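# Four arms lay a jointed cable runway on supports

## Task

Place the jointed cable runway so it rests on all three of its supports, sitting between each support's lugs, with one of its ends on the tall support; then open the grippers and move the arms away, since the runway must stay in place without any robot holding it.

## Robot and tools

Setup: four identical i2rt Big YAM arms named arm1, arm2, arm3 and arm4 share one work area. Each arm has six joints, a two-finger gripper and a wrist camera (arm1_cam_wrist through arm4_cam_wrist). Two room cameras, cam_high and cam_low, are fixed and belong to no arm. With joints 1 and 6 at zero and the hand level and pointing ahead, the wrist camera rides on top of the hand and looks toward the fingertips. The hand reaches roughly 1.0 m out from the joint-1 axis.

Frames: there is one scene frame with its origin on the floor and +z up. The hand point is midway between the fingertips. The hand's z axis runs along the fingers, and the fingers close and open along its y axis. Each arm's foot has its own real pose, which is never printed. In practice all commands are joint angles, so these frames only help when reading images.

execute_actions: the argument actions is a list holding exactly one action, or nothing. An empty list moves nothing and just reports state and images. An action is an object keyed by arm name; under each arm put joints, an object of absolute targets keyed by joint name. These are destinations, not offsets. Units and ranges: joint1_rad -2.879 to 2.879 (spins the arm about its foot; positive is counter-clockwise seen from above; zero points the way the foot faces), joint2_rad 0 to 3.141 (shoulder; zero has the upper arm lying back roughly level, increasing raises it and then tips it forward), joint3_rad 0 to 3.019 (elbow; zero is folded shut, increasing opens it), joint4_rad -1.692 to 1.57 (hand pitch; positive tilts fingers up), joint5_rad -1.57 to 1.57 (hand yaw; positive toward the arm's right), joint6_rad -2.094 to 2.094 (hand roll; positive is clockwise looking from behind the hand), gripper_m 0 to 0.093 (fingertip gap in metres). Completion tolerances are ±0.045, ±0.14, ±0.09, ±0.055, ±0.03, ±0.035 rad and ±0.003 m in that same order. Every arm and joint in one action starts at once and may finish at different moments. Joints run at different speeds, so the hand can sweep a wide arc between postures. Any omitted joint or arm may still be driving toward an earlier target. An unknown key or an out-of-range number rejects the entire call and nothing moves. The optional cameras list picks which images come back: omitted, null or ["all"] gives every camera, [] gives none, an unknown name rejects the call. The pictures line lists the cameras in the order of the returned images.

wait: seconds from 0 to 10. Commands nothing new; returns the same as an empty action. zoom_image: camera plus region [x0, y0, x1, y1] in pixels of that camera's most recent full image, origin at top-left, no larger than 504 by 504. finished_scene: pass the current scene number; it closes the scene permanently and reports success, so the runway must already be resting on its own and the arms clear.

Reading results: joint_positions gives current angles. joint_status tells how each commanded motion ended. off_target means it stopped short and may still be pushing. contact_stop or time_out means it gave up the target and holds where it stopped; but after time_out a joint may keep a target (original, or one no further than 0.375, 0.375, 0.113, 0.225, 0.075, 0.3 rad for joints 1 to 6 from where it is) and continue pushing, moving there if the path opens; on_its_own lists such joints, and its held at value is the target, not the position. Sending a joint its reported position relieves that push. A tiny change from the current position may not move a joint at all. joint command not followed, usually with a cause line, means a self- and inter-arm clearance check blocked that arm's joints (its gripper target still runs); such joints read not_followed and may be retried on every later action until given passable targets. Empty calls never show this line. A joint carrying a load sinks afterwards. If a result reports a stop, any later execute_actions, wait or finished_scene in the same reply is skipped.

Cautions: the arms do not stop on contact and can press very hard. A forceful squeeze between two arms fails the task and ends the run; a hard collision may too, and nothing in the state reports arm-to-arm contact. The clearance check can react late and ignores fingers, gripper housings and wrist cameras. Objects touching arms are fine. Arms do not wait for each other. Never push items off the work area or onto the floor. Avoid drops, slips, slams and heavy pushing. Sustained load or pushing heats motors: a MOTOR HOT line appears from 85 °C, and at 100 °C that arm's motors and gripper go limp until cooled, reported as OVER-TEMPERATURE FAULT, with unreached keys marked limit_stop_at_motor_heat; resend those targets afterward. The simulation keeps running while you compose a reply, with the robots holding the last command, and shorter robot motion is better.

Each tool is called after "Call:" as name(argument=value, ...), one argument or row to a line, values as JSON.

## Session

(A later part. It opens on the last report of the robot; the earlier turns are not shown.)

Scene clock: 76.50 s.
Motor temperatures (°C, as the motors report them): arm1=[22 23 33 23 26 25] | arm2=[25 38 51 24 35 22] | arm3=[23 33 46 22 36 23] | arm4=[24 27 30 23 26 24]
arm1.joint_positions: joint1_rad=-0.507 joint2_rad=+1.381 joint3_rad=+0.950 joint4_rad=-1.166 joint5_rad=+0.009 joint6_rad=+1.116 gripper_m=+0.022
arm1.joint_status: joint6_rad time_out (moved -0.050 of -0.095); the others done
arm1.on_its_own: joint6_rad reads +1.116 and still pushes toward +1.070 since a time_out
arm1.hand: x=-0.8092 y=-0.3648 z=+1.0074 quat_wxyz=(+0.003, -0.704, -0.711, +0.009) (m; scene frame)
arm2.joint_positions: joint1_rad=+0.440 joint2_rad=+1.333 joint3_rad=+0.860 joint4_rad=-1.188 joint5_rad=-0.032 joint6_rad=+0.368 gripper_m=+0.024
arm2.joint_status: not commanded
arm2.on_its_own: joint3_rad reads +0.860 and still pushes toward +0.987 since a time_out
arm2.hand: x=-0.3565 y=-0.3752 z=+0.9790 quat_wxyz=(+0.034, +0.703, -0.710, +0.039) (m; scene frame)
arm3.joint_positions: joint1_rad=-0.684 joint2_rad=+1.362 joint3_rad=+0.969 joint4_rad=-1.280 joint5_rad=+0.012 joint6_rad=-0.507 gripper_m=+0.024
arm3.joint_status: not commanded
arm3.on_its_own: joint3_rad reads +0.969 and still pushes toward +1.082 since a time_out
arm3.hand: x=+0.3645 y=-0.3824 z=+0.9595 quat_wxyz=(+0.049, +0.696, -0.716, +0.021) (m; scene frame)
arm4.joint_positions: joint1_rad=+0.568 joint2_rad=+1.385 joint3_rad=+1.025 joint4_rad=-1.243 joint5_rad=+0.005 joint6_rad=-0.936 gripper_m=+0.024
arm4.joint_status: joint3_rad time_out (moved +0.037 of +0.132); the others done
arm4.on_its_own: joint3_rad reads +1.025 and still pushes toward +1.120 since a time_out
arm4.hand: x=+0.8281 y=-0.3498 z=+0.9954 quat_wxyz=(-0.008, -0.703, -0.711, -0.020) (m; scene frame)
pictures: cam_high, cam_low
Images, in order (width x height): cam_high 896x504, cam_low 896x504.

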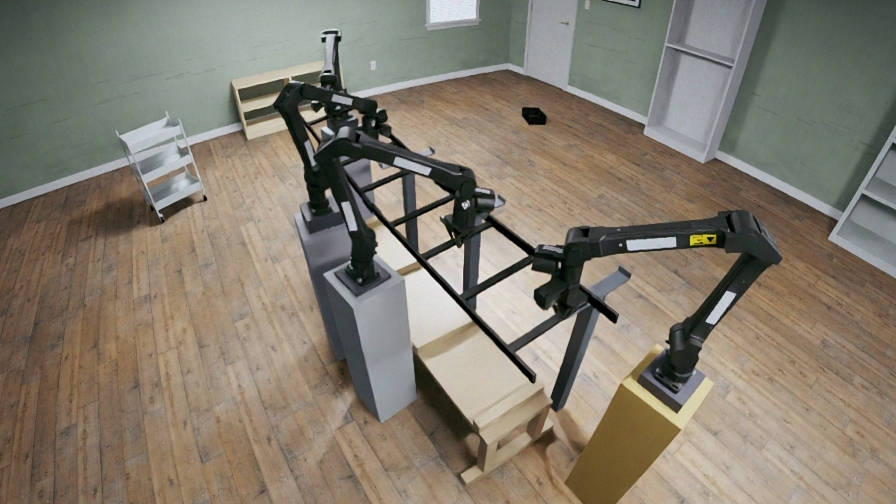

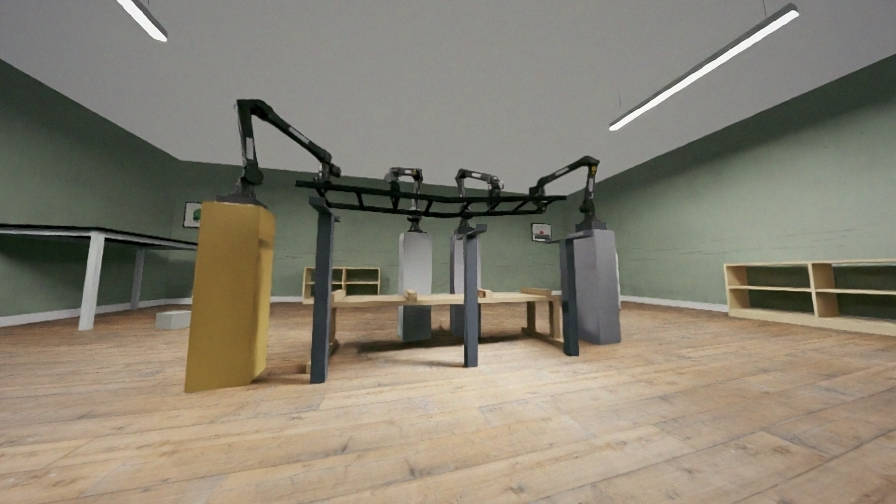

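Call:
execute_actions(
  actions=[
    {"arm1":{"joints":{"joint1_rad":0.04,"joint6_rad":1.64,"joint2_rad":1.17,"joint3_rad":0.92,"joint4_rad":-1.2}},"arm4":{"joints":{"joint1_rad":0.07,"joint6_rad":-1.45,"joint2_rad":1.09,"joint3_rad":0.94,"joint4_rad":-1.3}},"arm2":{"joints":{"joint1_rad":0.33,"joint6_rad":0.23,"joint2_rad":1.6,"joint3_rad":1.48,"joint4_rad":-1.27}},"arm3":{"joints":{"joint1_rad":-0.5,"joint6_rad":-0.34,"joint2_rad":1.59,"joint3_rad":1.59,"joint4_rad":-1.39}}},
  ],
  cameras=["cam_low","cam_high"],
)

Scene clock: 87.00 s.
Motor temperatures (°C, as the motors report them): arm1=[22 23 36 23 26 25] | arm2=[25 37 54 24 33 22] | arm3=[23 33 48 22 32 23] | arm4=[24 27 33 23 26 24]
arm1.joint_positions: joint1_rad=+0.012 joint2_rad=+1.247 joint3_rad=+0.870 joint4_rad=-1.204 joint5_rad=-0.012 joint6_rad=+1.639 gripper_m=+0.022
arm1.joint_status: all done
arm1.hand: x=-0.8138 y=-0.1835 z=+1.0202 quat_wxyz=(+0.000, -0.705, -0.709, +0.000) (m; scene frame)
arm2.joint_positions: joint1_rad=+0.322 joint2_rad=+1.712 joint3_rad=+1.342 joint4_rad=-1.243 joint5_rad=-0.025 joint6_rad=+0.252 gripper_m=+0.024
arm2.joint_status: joint3_rad time_out (moved +0.482 of +0.620); the others done
arm2.on_its_own: joint3_rad reads +1.342 and still pushes toward +1.454 since a time_out
arm2.hand: x=-0.3611 y=-0.1964 z=+0.9942 quat_wxyz=(+0.022, +0.703, -0.711, +0.015) (m; scene frame)
arm3.joint_positions: joint1_rad=-0.497 joint2_rad=+1.719 joint3_rad=+1.434 joint4_rad=-1.346 joint5_rad=+0.010 joint6_rad=-0.319 gripper_m=+0.024
arm3.joint_status: joint3_rad time_out (moved +0.465 of +0.621); the others done
arm3.on_its_own: joint3_rad reads +1.434 and still pushes toward +1.547 since a time_out
arm3.hand: x=+0.3617 y=-0.2052 z=+0.9769 quat_wxyz=(+0.026, +0.696, -0.717, +0.019) (m; scene frame)
arm4.joint_positions: joint1_rad=+0.078 joint2_rad=+1.170 joint3_rad=+0.894 joint4_rad=-1.300 joint5_rad=+0.000 joint6_rad=-1.411 gripper_m=+0.024
arm4.joint_status: joint6_rad time_out (moved -0.475 of -0.514); the others done
arm4.on_its_own: joint6_rad reads -1.411 and still pushes toward -1.450 since a time_out
arm4.hand: x=+0.8234 y=-0.1756 z=+1.0151 quat_wxyz=(-0.009, -0.708, -0.706, -0.007) (m; scene frame)
pictures: cam_high, cam_low
Images, in order (width x height): cam_high 896x504, cam_low 896x504.

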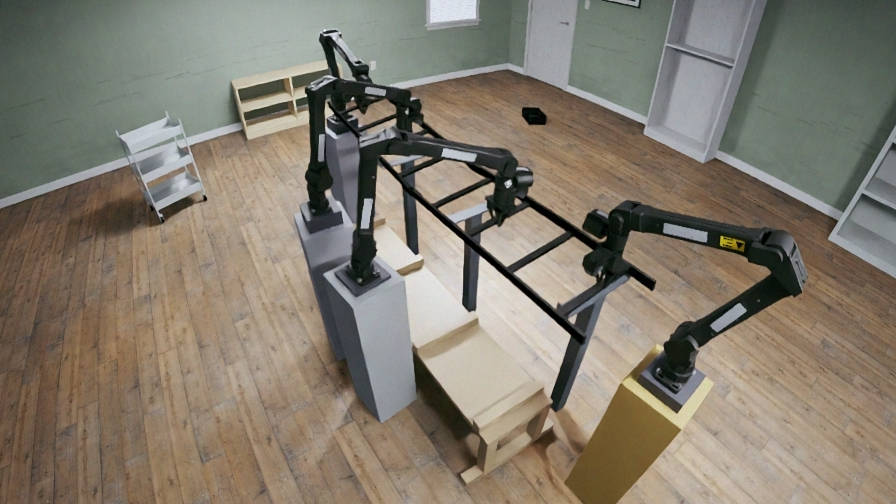

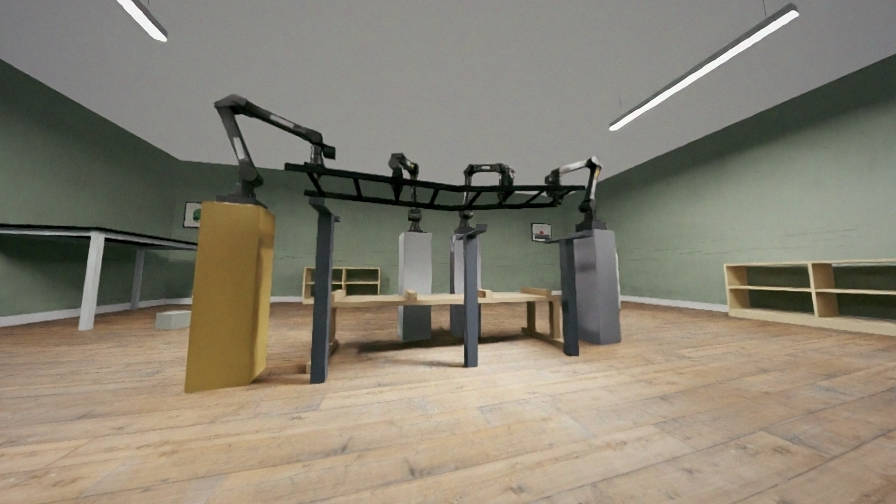

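Call:
execute_actions(
  actions=[
    {"arm1":{"joints":{"joint1_rad":0.6,"joint6_rad":2.09,"joint2_rad":1.45,"joint3_rad":1.0,"joint4_rad":-1.0}},"arm4":{"joints":{"joint1_rad":-0.55,"joint6_rad":-2.07,"joint2_rad":1.21,"joint3_rad":0.95,"joint4_rad":-1.19}},"arm2":{"joints":{"joint1_rad":0.27,"joint6_rad":0.17,"joint2_rad":2.08,"joint3_rad":2.02,"joint4_rad":-1.24}},"arm3":{"joints":{"joint1_rad":-0.41,"joint6_rad":-0.25,"joint2_rad":1.98,"joint3_rad":2.07,"joint4_rad":-1.38}}},
  ],
)

Scene clock: 100.33 s.
Motor temperatures (°C, as the motors report them): arm1=[22 24 37 23 26 25] | arm2=[25 40 56 24 31 22] | arm3=[23 36 50 22 30 23] | arm4=[24 27 34 23 25 24]
arm1.joint_positions: joint1_rad=+0.497 joint2_rad=+1.523 joint3_rad=+0.915 joint4_rad=-0.983 joint5_rad=-0.006 joint6_rad=+2.086 gripper_m=+0.022
arm1.joint_status: joint1_rad time_out (moved +0.484 of +0.588); the others done
joint sent to its limit — the command would take arm1.joint6_rad past its upper limit, so that joint was sent only as far as its limit.
arm1.on_its_own: joint1_rad reads +0.497 and still pushes toward +0.600 since a time_out
arm1.hand: x=-0.8083 y=-0.0076 z=+0.9417 quat_wxyz=(-0.002, -0.692, -0.722, +0.009) (m; scene frame)
arm2.joint_positions: joint1_rad=+0.249 joint2_rad=+2.212 joint3_rad=+1.883 joint4_rad=-1.242 joint5_rad=-0.020 joint6_rad=+0.176 gripper_m=+0.024
arm2.joint_status: joint3_rad time_out (moved +0.541 of +0.678); the others done
arm2.on_its_own: joint3_rad reads +1.883 and still pushes toward +1.995 since a time_out
arm2.hand: x=-0.3545 y=-0.0156 z=+0.9053 quat_wxyz=(+0.009, +0.704, -0.710, -0.002) (m; scene frame)
arm3.joint_positions: joint1_rad=-0.409 joint2_rad=+2.179 joint3_rad=+1.951 joint4_rad=-1.312 joint5_rad=+0.030 joint6_rad=-0.227 gripper_m=+0.024
arm3.joint_status: joint2_rad time_out (moved +0.460 of +0.261); joint3_rad time_out (moved +0.517 of +0.636); joint4_rad time_out (moved +0.034 of -0.034); the others done
arm3.on_its_own: joint2_rad reads +2.179 and still pushes toward +1.980 since a time_out; joint3_rad reads +1.951 and still pushes toward +2.064 since a time_out; joint4_rad reads -1.312 and still pushes toward -1.380 since a time_out
arm3.hand: x=+0.3688 y=-0.0222 z=+0.9040 quat_wxyz=(-0.019, +0.695, -0.719, +0.007) (m; scene frame)
arm4.joint_positions: joint1_rad=-0.500 joint2_rad=+1.288 joint3_rad=+0.870 joint4_rad=-1.177 joint5_rad=-0.018 joint6_rad=-2.001 gripper_m=+0.024
arm4.joint_status: joint1_rad time_out (moved -0.578 of -0.628); joint6_rad time_out (moved -0.590 of -0.659); the others done
arm4.on_its_own: joint1_rad reads -0.500 and still pushes toward -0.550 since a time_out; joint6_rad reads -2.001 and still pushes toward -2.070 since a time_out
arm4.hand: x=+0.8258 y=+0.0011 z=+0.9712 quat_wxyz=(-0.022, -0.704, -0.710, +0.001) (m; scene frame)
pictures: arm1_cam_wrist, arm2_cam_wrist, arm3_cam_wrist, arm4_cam_wrist, cam_high, cam_low
Images, in order (width x height): arm1_cam_wrist 616x616, arm2_cam_wrist 616x616, arm3_cam_wrist 616x616, arm4_cam_wrist 616x616, cam_high 896x504, cam_low 896x504.

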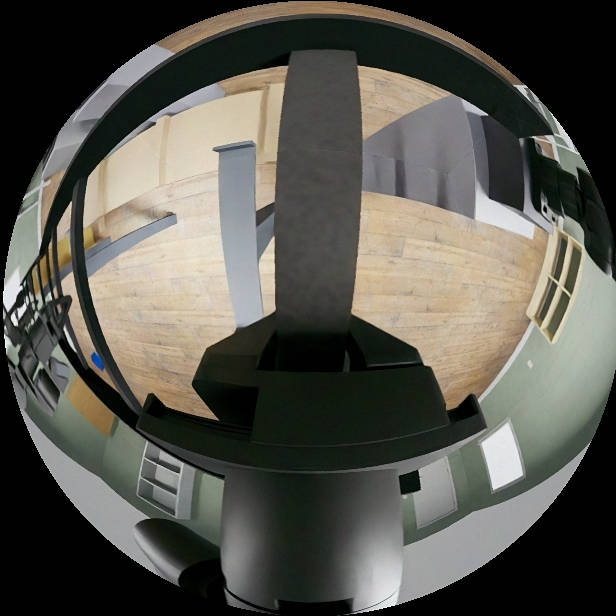

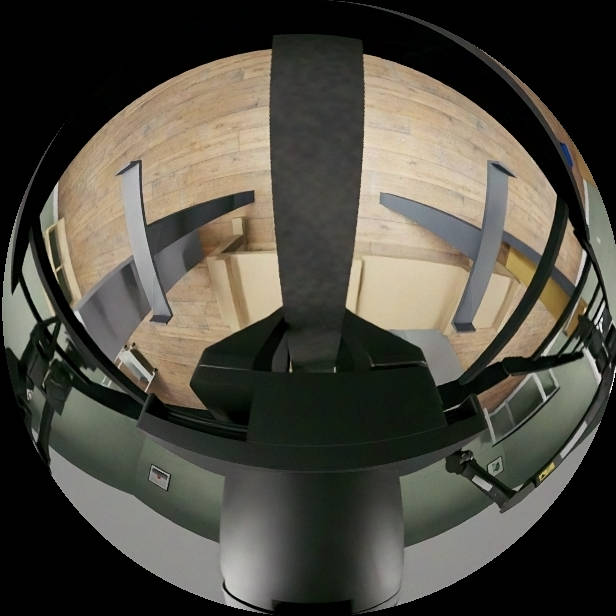

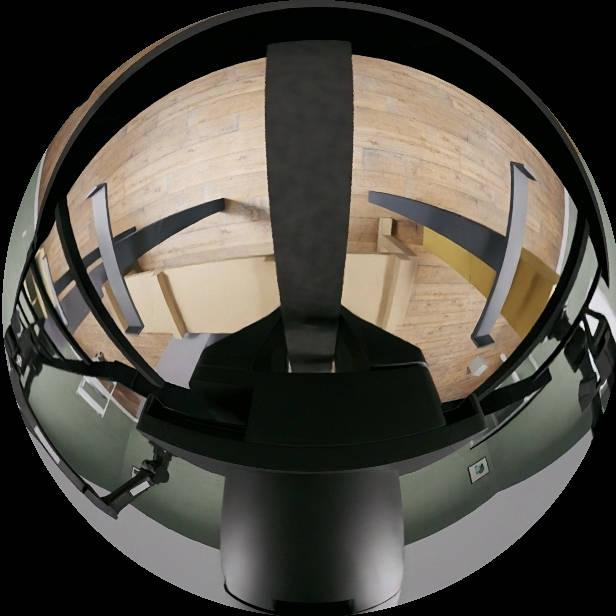

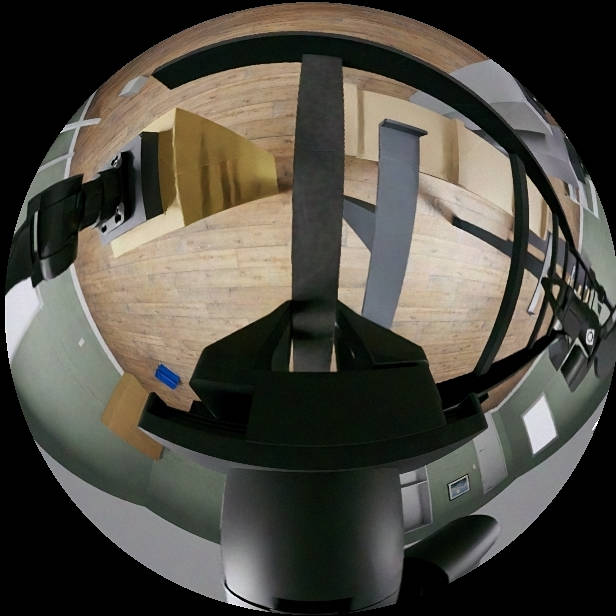

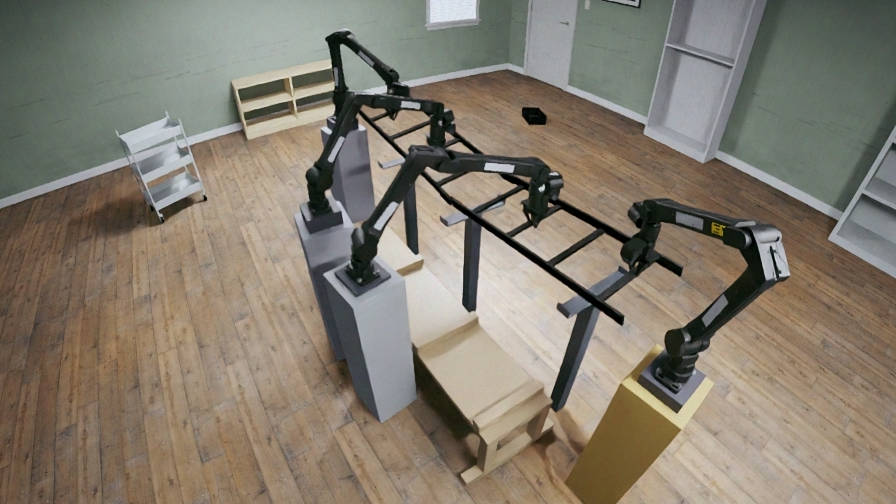

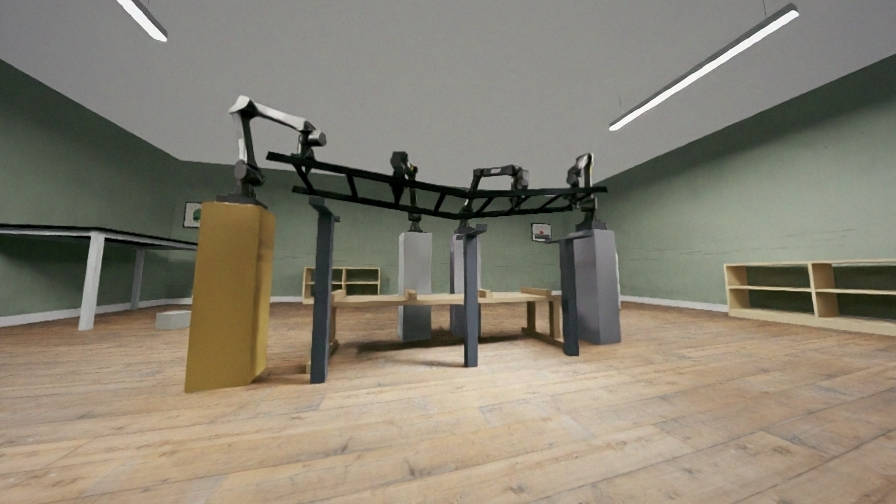

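Call:
execute_actions(
  actions=[
    {"arm1":{"joints":{"joint1_rad":0.65,"joint2_rad":1.68,"joint3_rad":0.92,"joint4_rad":-0.68}},"arm4":{"joints":{"joint2_rad":1.31,"joint3_rad":0.88,"joint4_rad":-1.01}},"arm2":{"joints":{"joint2_rad":2.26,"joint3_rad":2.0,"joint4_rad":-1.05}},"arm3":{"joints":{"joint2_rad":2.08,"joint3_rad":1.96,"joint4_rad":-1.2}}},
  ],
)

Scene clock: 112.43 s.
Motor temperatures (°C, as the motors report them): arm1=[22 24 38 23 26 25] | arm2=[25 43 56 24 30 22] | arm3=[23 40 49 23 30 23] | arm4=[24 27 35 23 26 24]
arm1.joint_positions: joint1_rad=+0.533 joint2_rad=+1.769 joint3_rad=+0.867 joint4_rad=-0.691 joint5_rad=-0.006 joint6_rad=+2.086 gripper_m=+0.024
arm1.joint_status: joint1_rad time_out (moved +0.036 of +0.153); the others done
arm1.on_its_own: joint1_rad reads +0.533 and still pushes toward +0.650 since a time_out
arm1.hand: x=-0.8029 y=+0.0107 z=+0.8364 quat_wxyz=(-0.002, -0.679, -0.734, +0.010) (m; scene frame)
arm2.joint_positions: joint1_rad=+0.239 joint2_rad=+2.387 joint3_rad=+1.888 joint4_rad=-1.062 joint5_rad=-0.021 joint6_rad=+0.166 gripper_m=+0.024
arm2.joint_status: joint3_rad time_out (moved +0.005 of +0.117); the others done
arm2.on_its_own: joint3_rad reads +1.888 and still pushes toward +2.000 since a time_out
arm2.hand: x=-0.3506 y=+0.0025 z=+0.7928 quat_wxyz=(+0.006, +0.705, -0.709, -0.007) (m; scene frame)
arm3.joint_positions: joint1_rad=-0.400 joint2_rad=+2.290 joint3_rad=+1.915 joint4_rad=-1.152 joint5_rad=+0.041 joint6_rad=-0.221 gripper_m=+0.024
arm3.joint_status: joint2_rad time_out (moved +0.111 of -0.099); the others done
arm3.on_its_own: joint2_rad reads +2.290 and still pushes toward +2.080 since a time_out
arm3.hand: x=+0.3689 y=-0.0072 z=+0.8184 quat_wxyz=(-0.028, +0.695, -0.718, +0.008) (m; scene frame)
arm4.joint_positions: joint1_rad=-0.511 joint2_rad=+1.384 joint3_rad=+0.827 joint4_rad=-1.037 joint5_rad=-0.011 joint6_rad=-2.011 gripper_m=+0.025
arm4.joint_status: all done
arm4.on_its_own: joint6_rad reads -2.011 and still pushes toward -2.070 since a time_out
arm4.hand: x=+0.8178 y=+0.0104 z=+0.9259 quat_wxyz=(-0.021, -0.705, -0.709, -0.003) (m; scene frame)
pictures: arm1_cam_wrist, arm2_cam_wrist, arm3_cam_wrist, arm4_cam_wrist, cam_high, cam_low
Images, in order (width x height): arm1_cam_wrist 616x616, arm2_cam_wrist 616x616, arm3_cam_wrist 616x616, arm4_cam_wrist 616x616, cam_high 896x504, cam_low 896x504.

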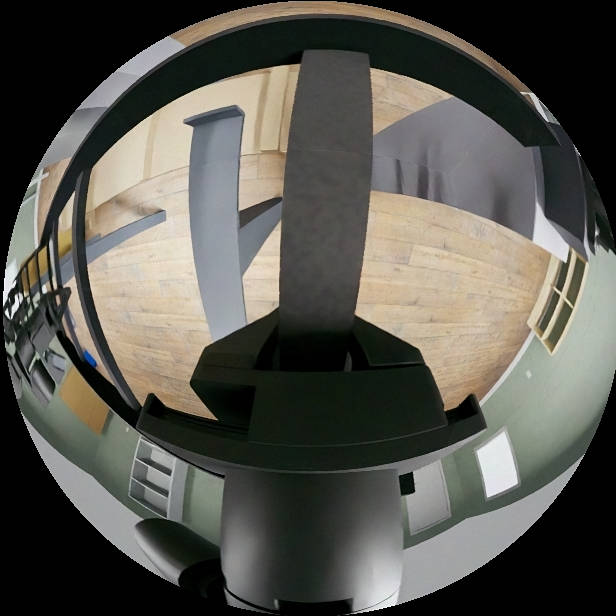

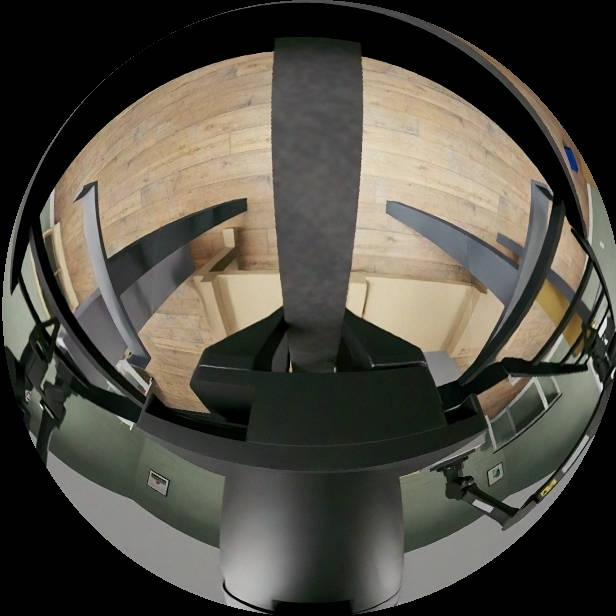

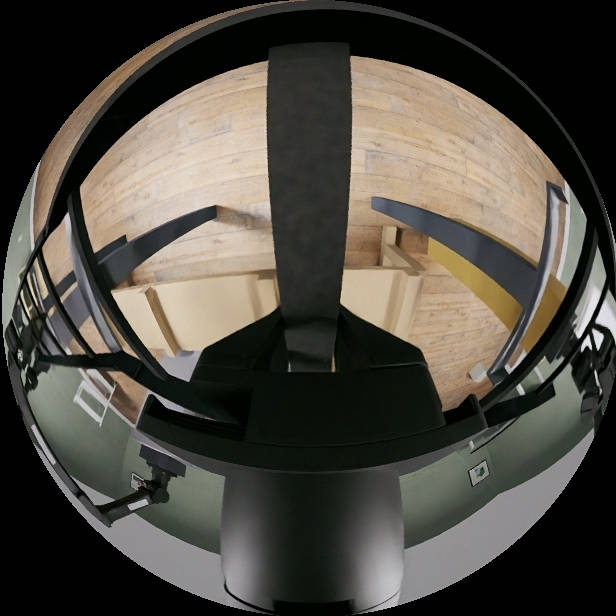

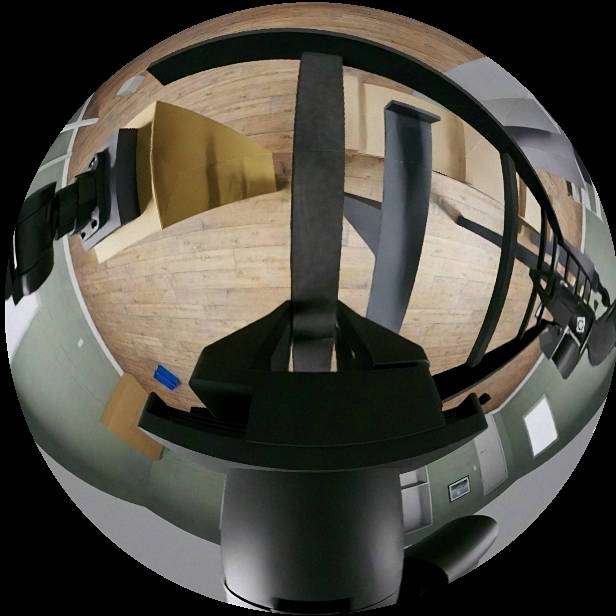

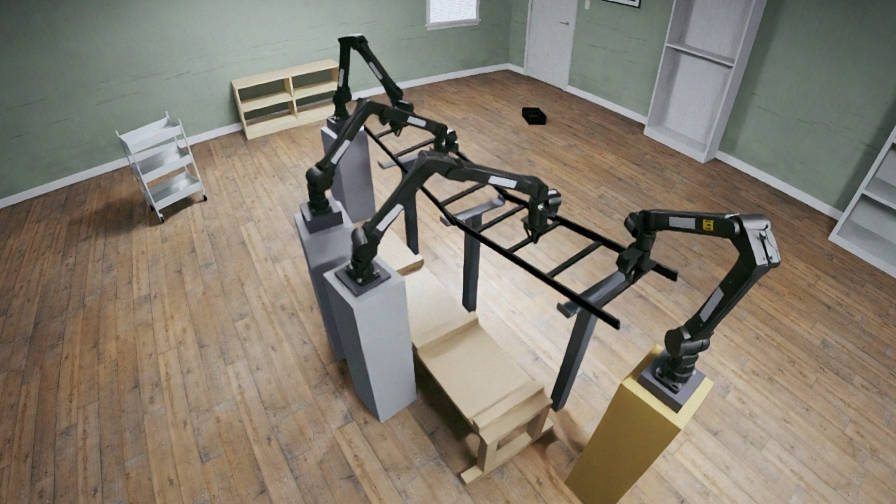

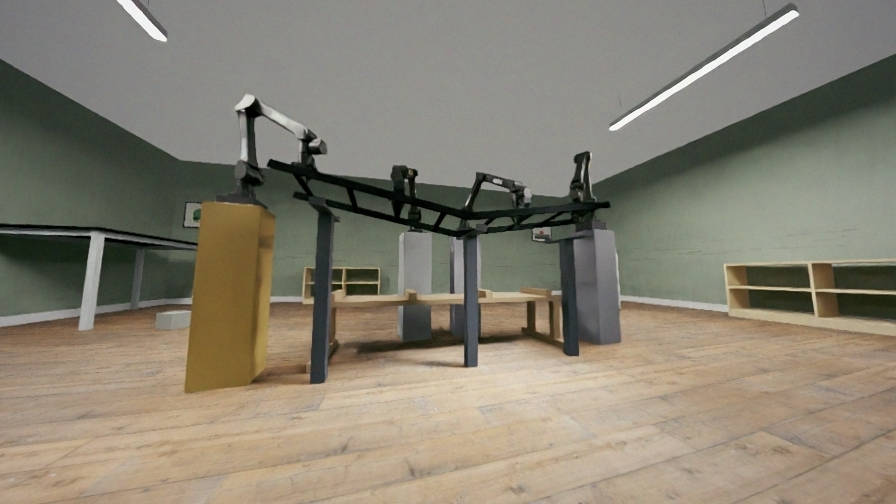

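Call:
execute_actions(
  actions=[
    {"arm1":{"joints":{"joint1_rad":0.72,"joint2_rad":1.85,"joint4_rad":-0.5}},"arm4":{"joints":{"joint1_rad":-0.58,"joint2_rad":1.42,"joint3_rad":0.85,"joint4_rad":-0.9}},"arm2":{"joints":{"joint2_rad":2.36,"joint3_rad":2.08,"joint4_rad":-1.03}},"arm3":{"joints":{"joint2_rad":2.12,"joint3_rad":1.99}}},
  ],
)

Scene clock: 119.37 s.
Motor temperatures (°C, as the motors report them): arm1=[22 25 37 23 26 25] | arm2=[25 45 56 24 30 22] | arm3=[23 42 47 23 31 23] | arm4=[24 27 35 23 26 25]
arm1.joint_positions: joint1_rad=+0.594 joint2_rad=+1.925 joint3_rad=+0.861 joint4_rad=-0.521 joint5_rad=-0.007 joint6_rad=+2.087 gripper_m=+0.027
arm1.joint_status: joint1_rad time_out (moved +0.062 of +0.187); the others done
arm1.on_its_own: joint1_rad reads +0.594 and still pushes toward +0.720 since a time_out
arm1.hand: x=-0.8132 y=+0.0324 z=+0.7755 quat_wxyz=(-0.003, -0.656, -0.755, +0.007) (m; scene frame)
arm2.joint_positions: joint1_rad=+0.249 joint2_rad=+2.468 joint3_rad=+1.957 joint4_rad=-1.049 joint5_rad=-0.009 joint6_rad=+0.187 gripper_m=+0.024
arm2.joint_status: joint3_rad time_out (moved +0.069 of +0.192); the others done
arm2.on_its_own: joint3_rad reads +1.957 and still pushes toward +2.069 since a time_out
arm2.hand: x=-0.3574 y=+0.0150 z=+0.7614 quat_wxyz=(+0.002, +0.701, -0.713, -0.003) (m; scene frame)
arm3.joint_positions: joint1_rad=-0.398 joint2_rad=+2.321 joint3_rad=+1.915 joint4_rad=-1.122 joint5_rad=+0.024 joint6_rad=-0.211 gripper_m=+0.024
arm3.joint_status: joint2_rad time_out (moved +0.030 of -0.170); the others done
arm3.on_its_own: joint2_rad reads +2.321 and still pushes toward +2.120 since a time_out
arm3.hand: x=+0.3652 y=-0.0035 z=+0.7985 quat_wxyz=(-0.023, +0.693, -0.721, +0.001) (m; scene frame)
arm4.joint_positions: joint1_rad=-0.529 joint2_rad=+1.463 joint3_rad=+0.797 joint4_rad=-0.945 joint5_rad=-0.028 joint6_rad=-2.019 gripper_m=+0.025
arm4.joint_status: joint1_rad time_out (moved -0.018 of -0.069); the others done
arm4.on_its_own: joint1_rad reads -0.529 and still pushes toward -0.580 since a time_out; joint6_rad reads -2.019 and still pushes toward -2.070 since a time_out
arm4.hand: x=+0.8176 y=+0.0140 z=+0.8910 quat_wxyz=(-0.031, -0.708, -0.705, +0.002) (m; scene frame)
pictures: arm1_cam_wrist, arm2_cam_wrist, arm3_cam_wrist, arm4_cam_wrist, cam_high, cam_low
Images, in order (width x height): arm1_cam_wrist 616x616, arm2_cam_wrist 616x616, arm3_cam_wrist 616x616, arm4_cam_wrist 616x616, cam_high 896x504, cam_low 896x504.

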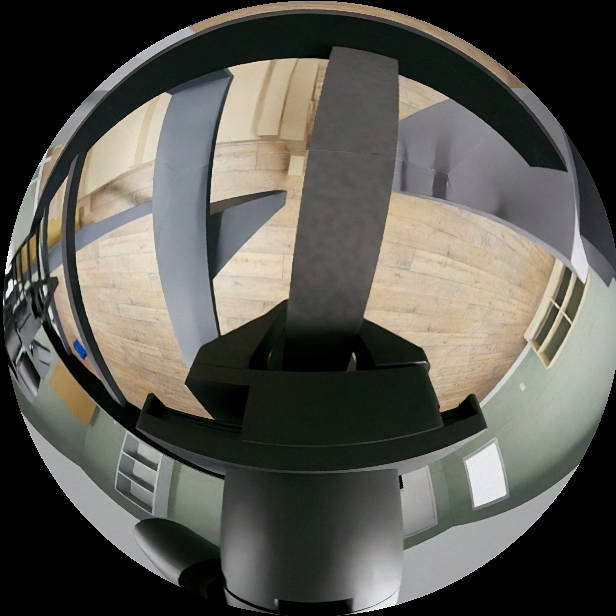

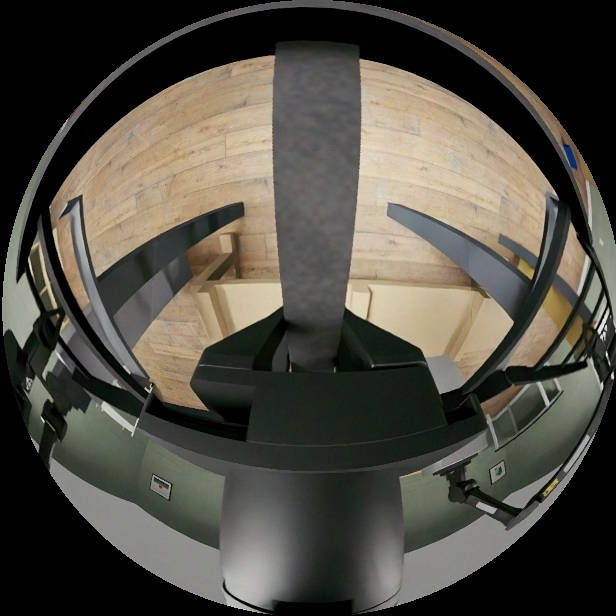

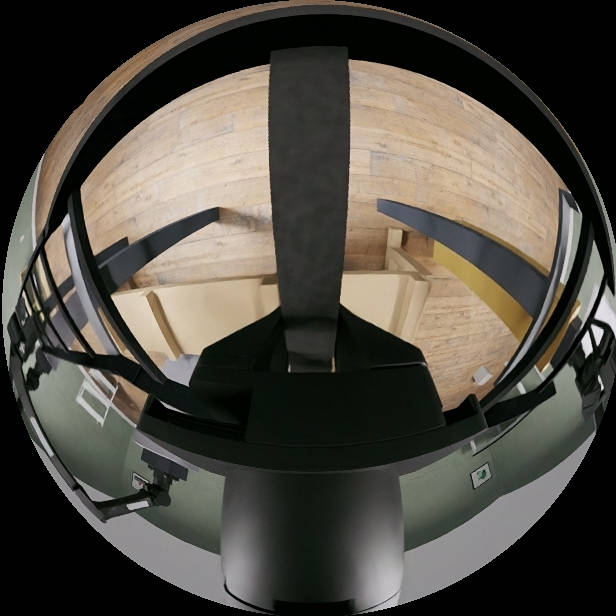

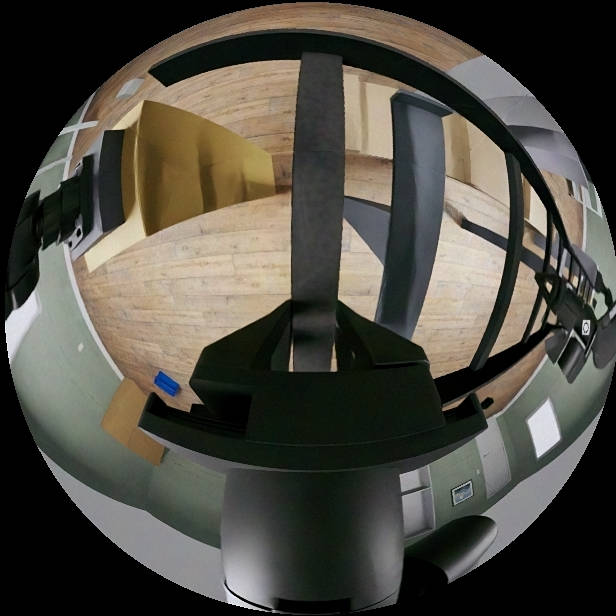

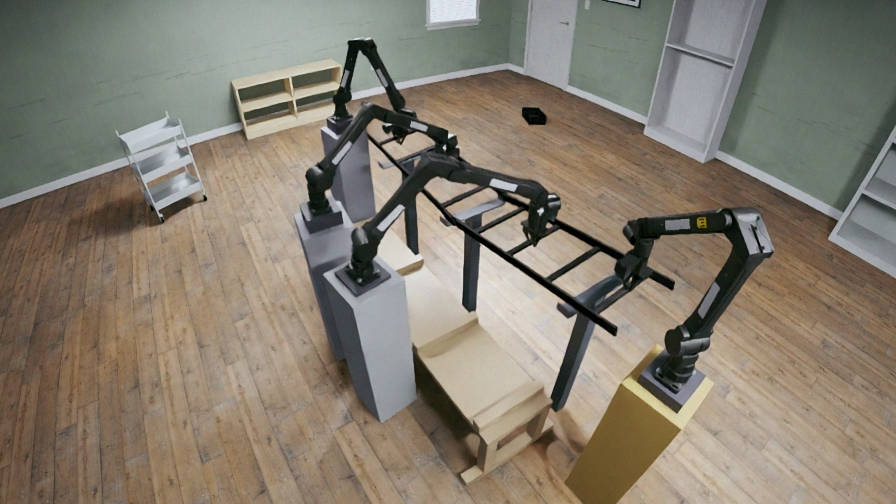

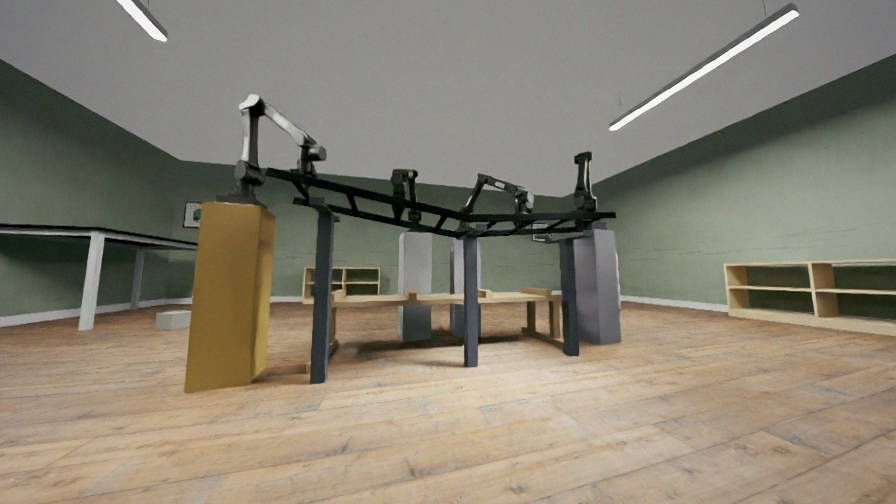

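Call:
execute_actions(
  actions=[
    {"arm1":{"joints":{"joint1_rad":0.78,"joint2_rad":1.95,"joint3_rad":0.95}},"arm4":{"joints":{"joint1_rad":-0.68,"joint6_rad":-2.09,"joint2_rad":1.5}},"arm2":{"joints":{"joint2_rad":2.44,"joint3_rad":2.15}},"arm3":{"joints":{"joint2_rad":2.22,"joint3_rad":2.1}}},
  ],
)

Scene clock: 125.13 s.
Motor temperatures (°C, as the motors report them): arm1=[23 25 36 23 26 25] | arm2=[25 45 57 24 29 22] | arm3=[23 43 47 23 30 24] | arm4=[24 27 34 23 26 24]
arm1.joint_positions: joint1_rad=+0.619 joint2_rad=+2.002 joint3_rad=+0.893 joint4_rad=-0.491 joint5_rad=-0.003 joint6_rad=+2.087 gripper_m=+0.027
arm1.joint_status: joint1_rad time_out (moved +0.024 of +0.186); the others done
arm1.on_its_own: joint1_rad reads +0.619 and still pushes toward +0.780 since a time_out
arm1.hand: x=-0.8142 y=+0.0428 z=+0.7511 quat_wxyz=(-0.003, -0.647, -0.762, +0.015) (m; scene frame)
arm2.joint_positions: joint1_rad=+0.247 joint2_rad=+2.521 joint3_rad=+2.024 joint4_rad=-1.062 joint5_rad=+0.004 joint6_rad=+0.181 gripper_m=+0.024
arm2.joint_status: joint3_rad time_out (moved +0.067 of +0.193); the others done
arm2.on_its_own: joint3_rad reads +2.024 and still pushes toward +2.137 since a time_out
arm2.hand: x=-0.3562 y=+0.0276 z=+0.7481 quat_wxyz=(-0.004, +0.702, -0.712, +0.000) (m; scene frame)
arm3.joint_positions: joint1_rad=-0.397 joint2_rad=+2.384 joint3_rad=+1.997 joint4_rad=-1.128 joint5_rad=+0.021 joint6_rad=-0.216 gripper_m=+0.024
arm3.joint_status: joint2_rad time_out (moved +0.064 of -0.101); joint3_rad time_out (moved +0.082 of +0.185)
arm3.on_its_own: joint2_rad reads +2.384 and still pushes toward +2.220 since a time_out; joint3_rad reads +1.997 and still pushes toward +2.100 since a time_out
arm3.hand: x=+0.3688 y=+0.0160 z=+0.7849 quat_wxyz=(-0.028, +0.695, -0.718, -0.004) (m; scene frame)
arm4.joint_positions: joint1_rad=-0.610 joint2_rad=+1.542 joint3_rad=+0.797 joint4_rad=-0.885 joint5_rad=-0.042 joint6_rad=-2.080 gripper_m=+0.025
arm4.joint_status: joint1_rad time_out (moved -0.081 of -0.151); the others done
joint sent to its limit — the command would take arm4.joint6_rad past its lower limit, so that joint was sent only as far as its limit.
arm4.on_its_own: joint1_rad reads -0.610 and still pushes toward -0.680 since a time_out
arm4.hand: x=+0.8242 y=+0.0393 z=+0.8651 quat_wxyz=(-0.042, -0.715, -0.698, +0.008) (m; scene frame)
pictures: arm1_cam_wrist, arm2_cam_wrist, arm3_cam_wrist, arm4_cam_wrist, cam_high, cam_low
Images, in order (width x height): arm1_cam_wrist 616x616, arm2_cam_wrist 616x616, arm3_cam_wrist 616x616, arm4_cam_wrist 616x616, cam_high 896x504, cam_low 896x504.

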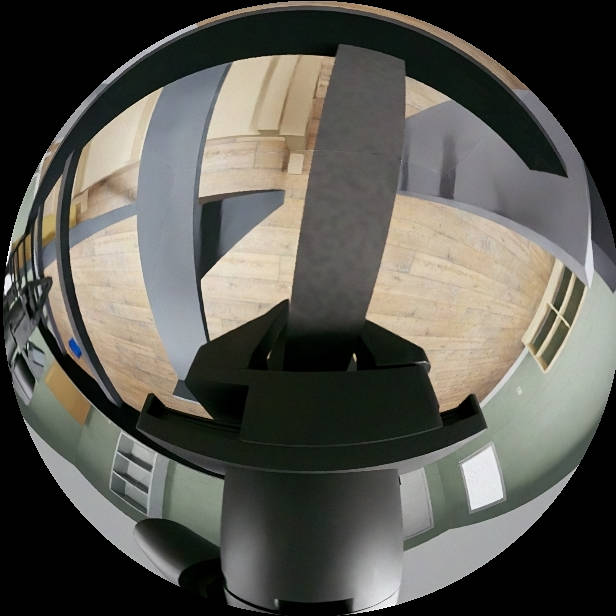

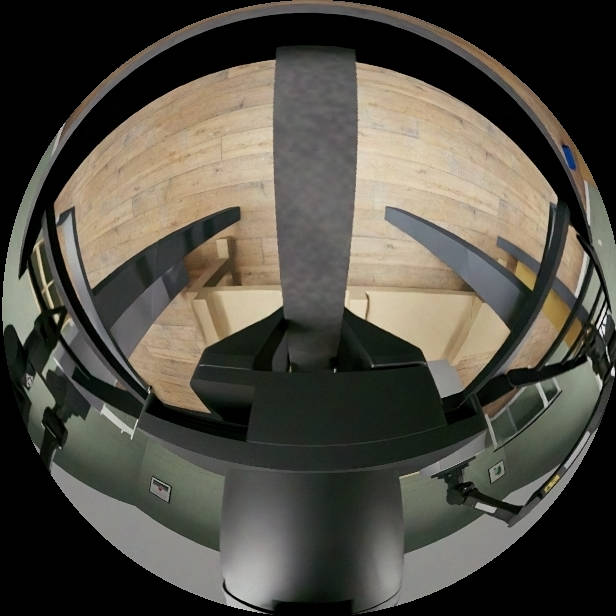

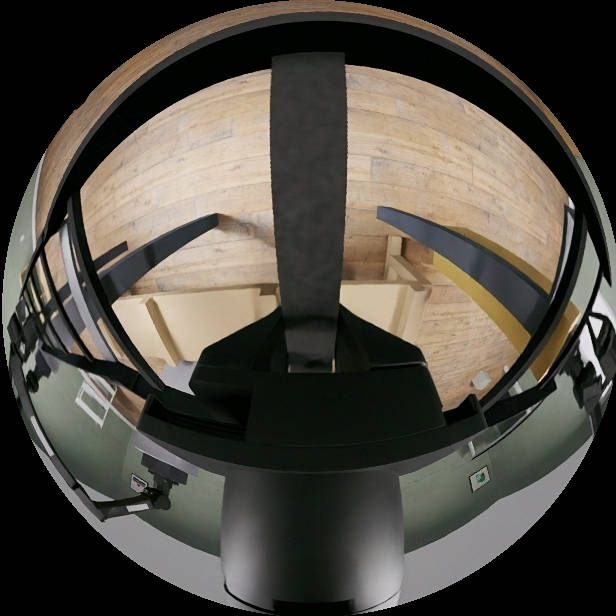

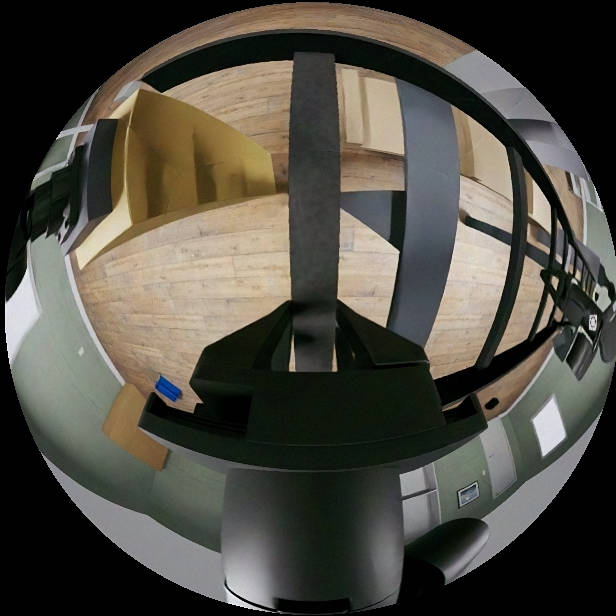

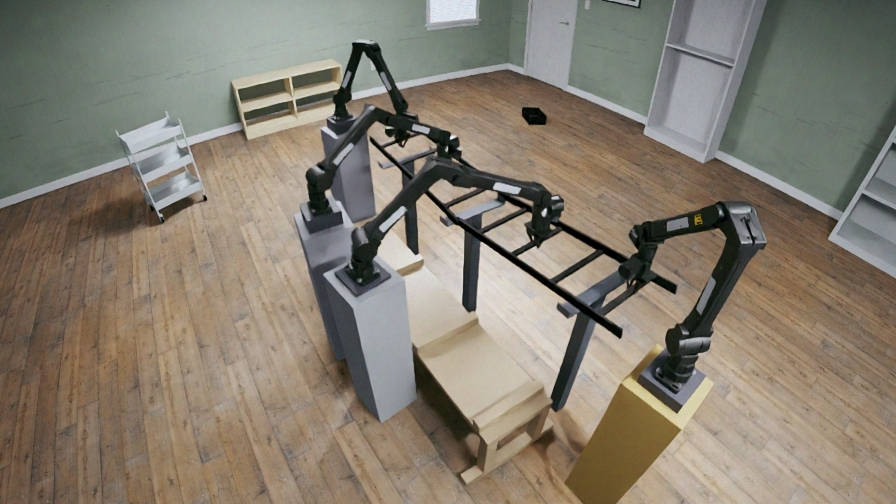

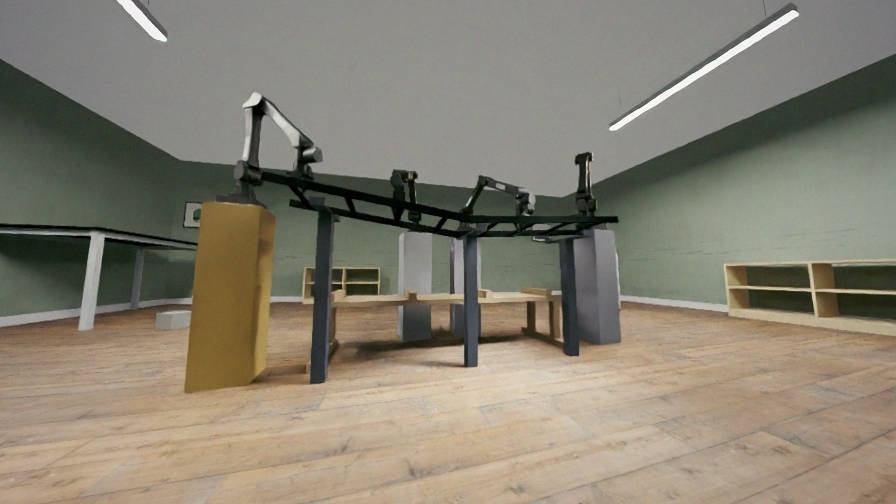

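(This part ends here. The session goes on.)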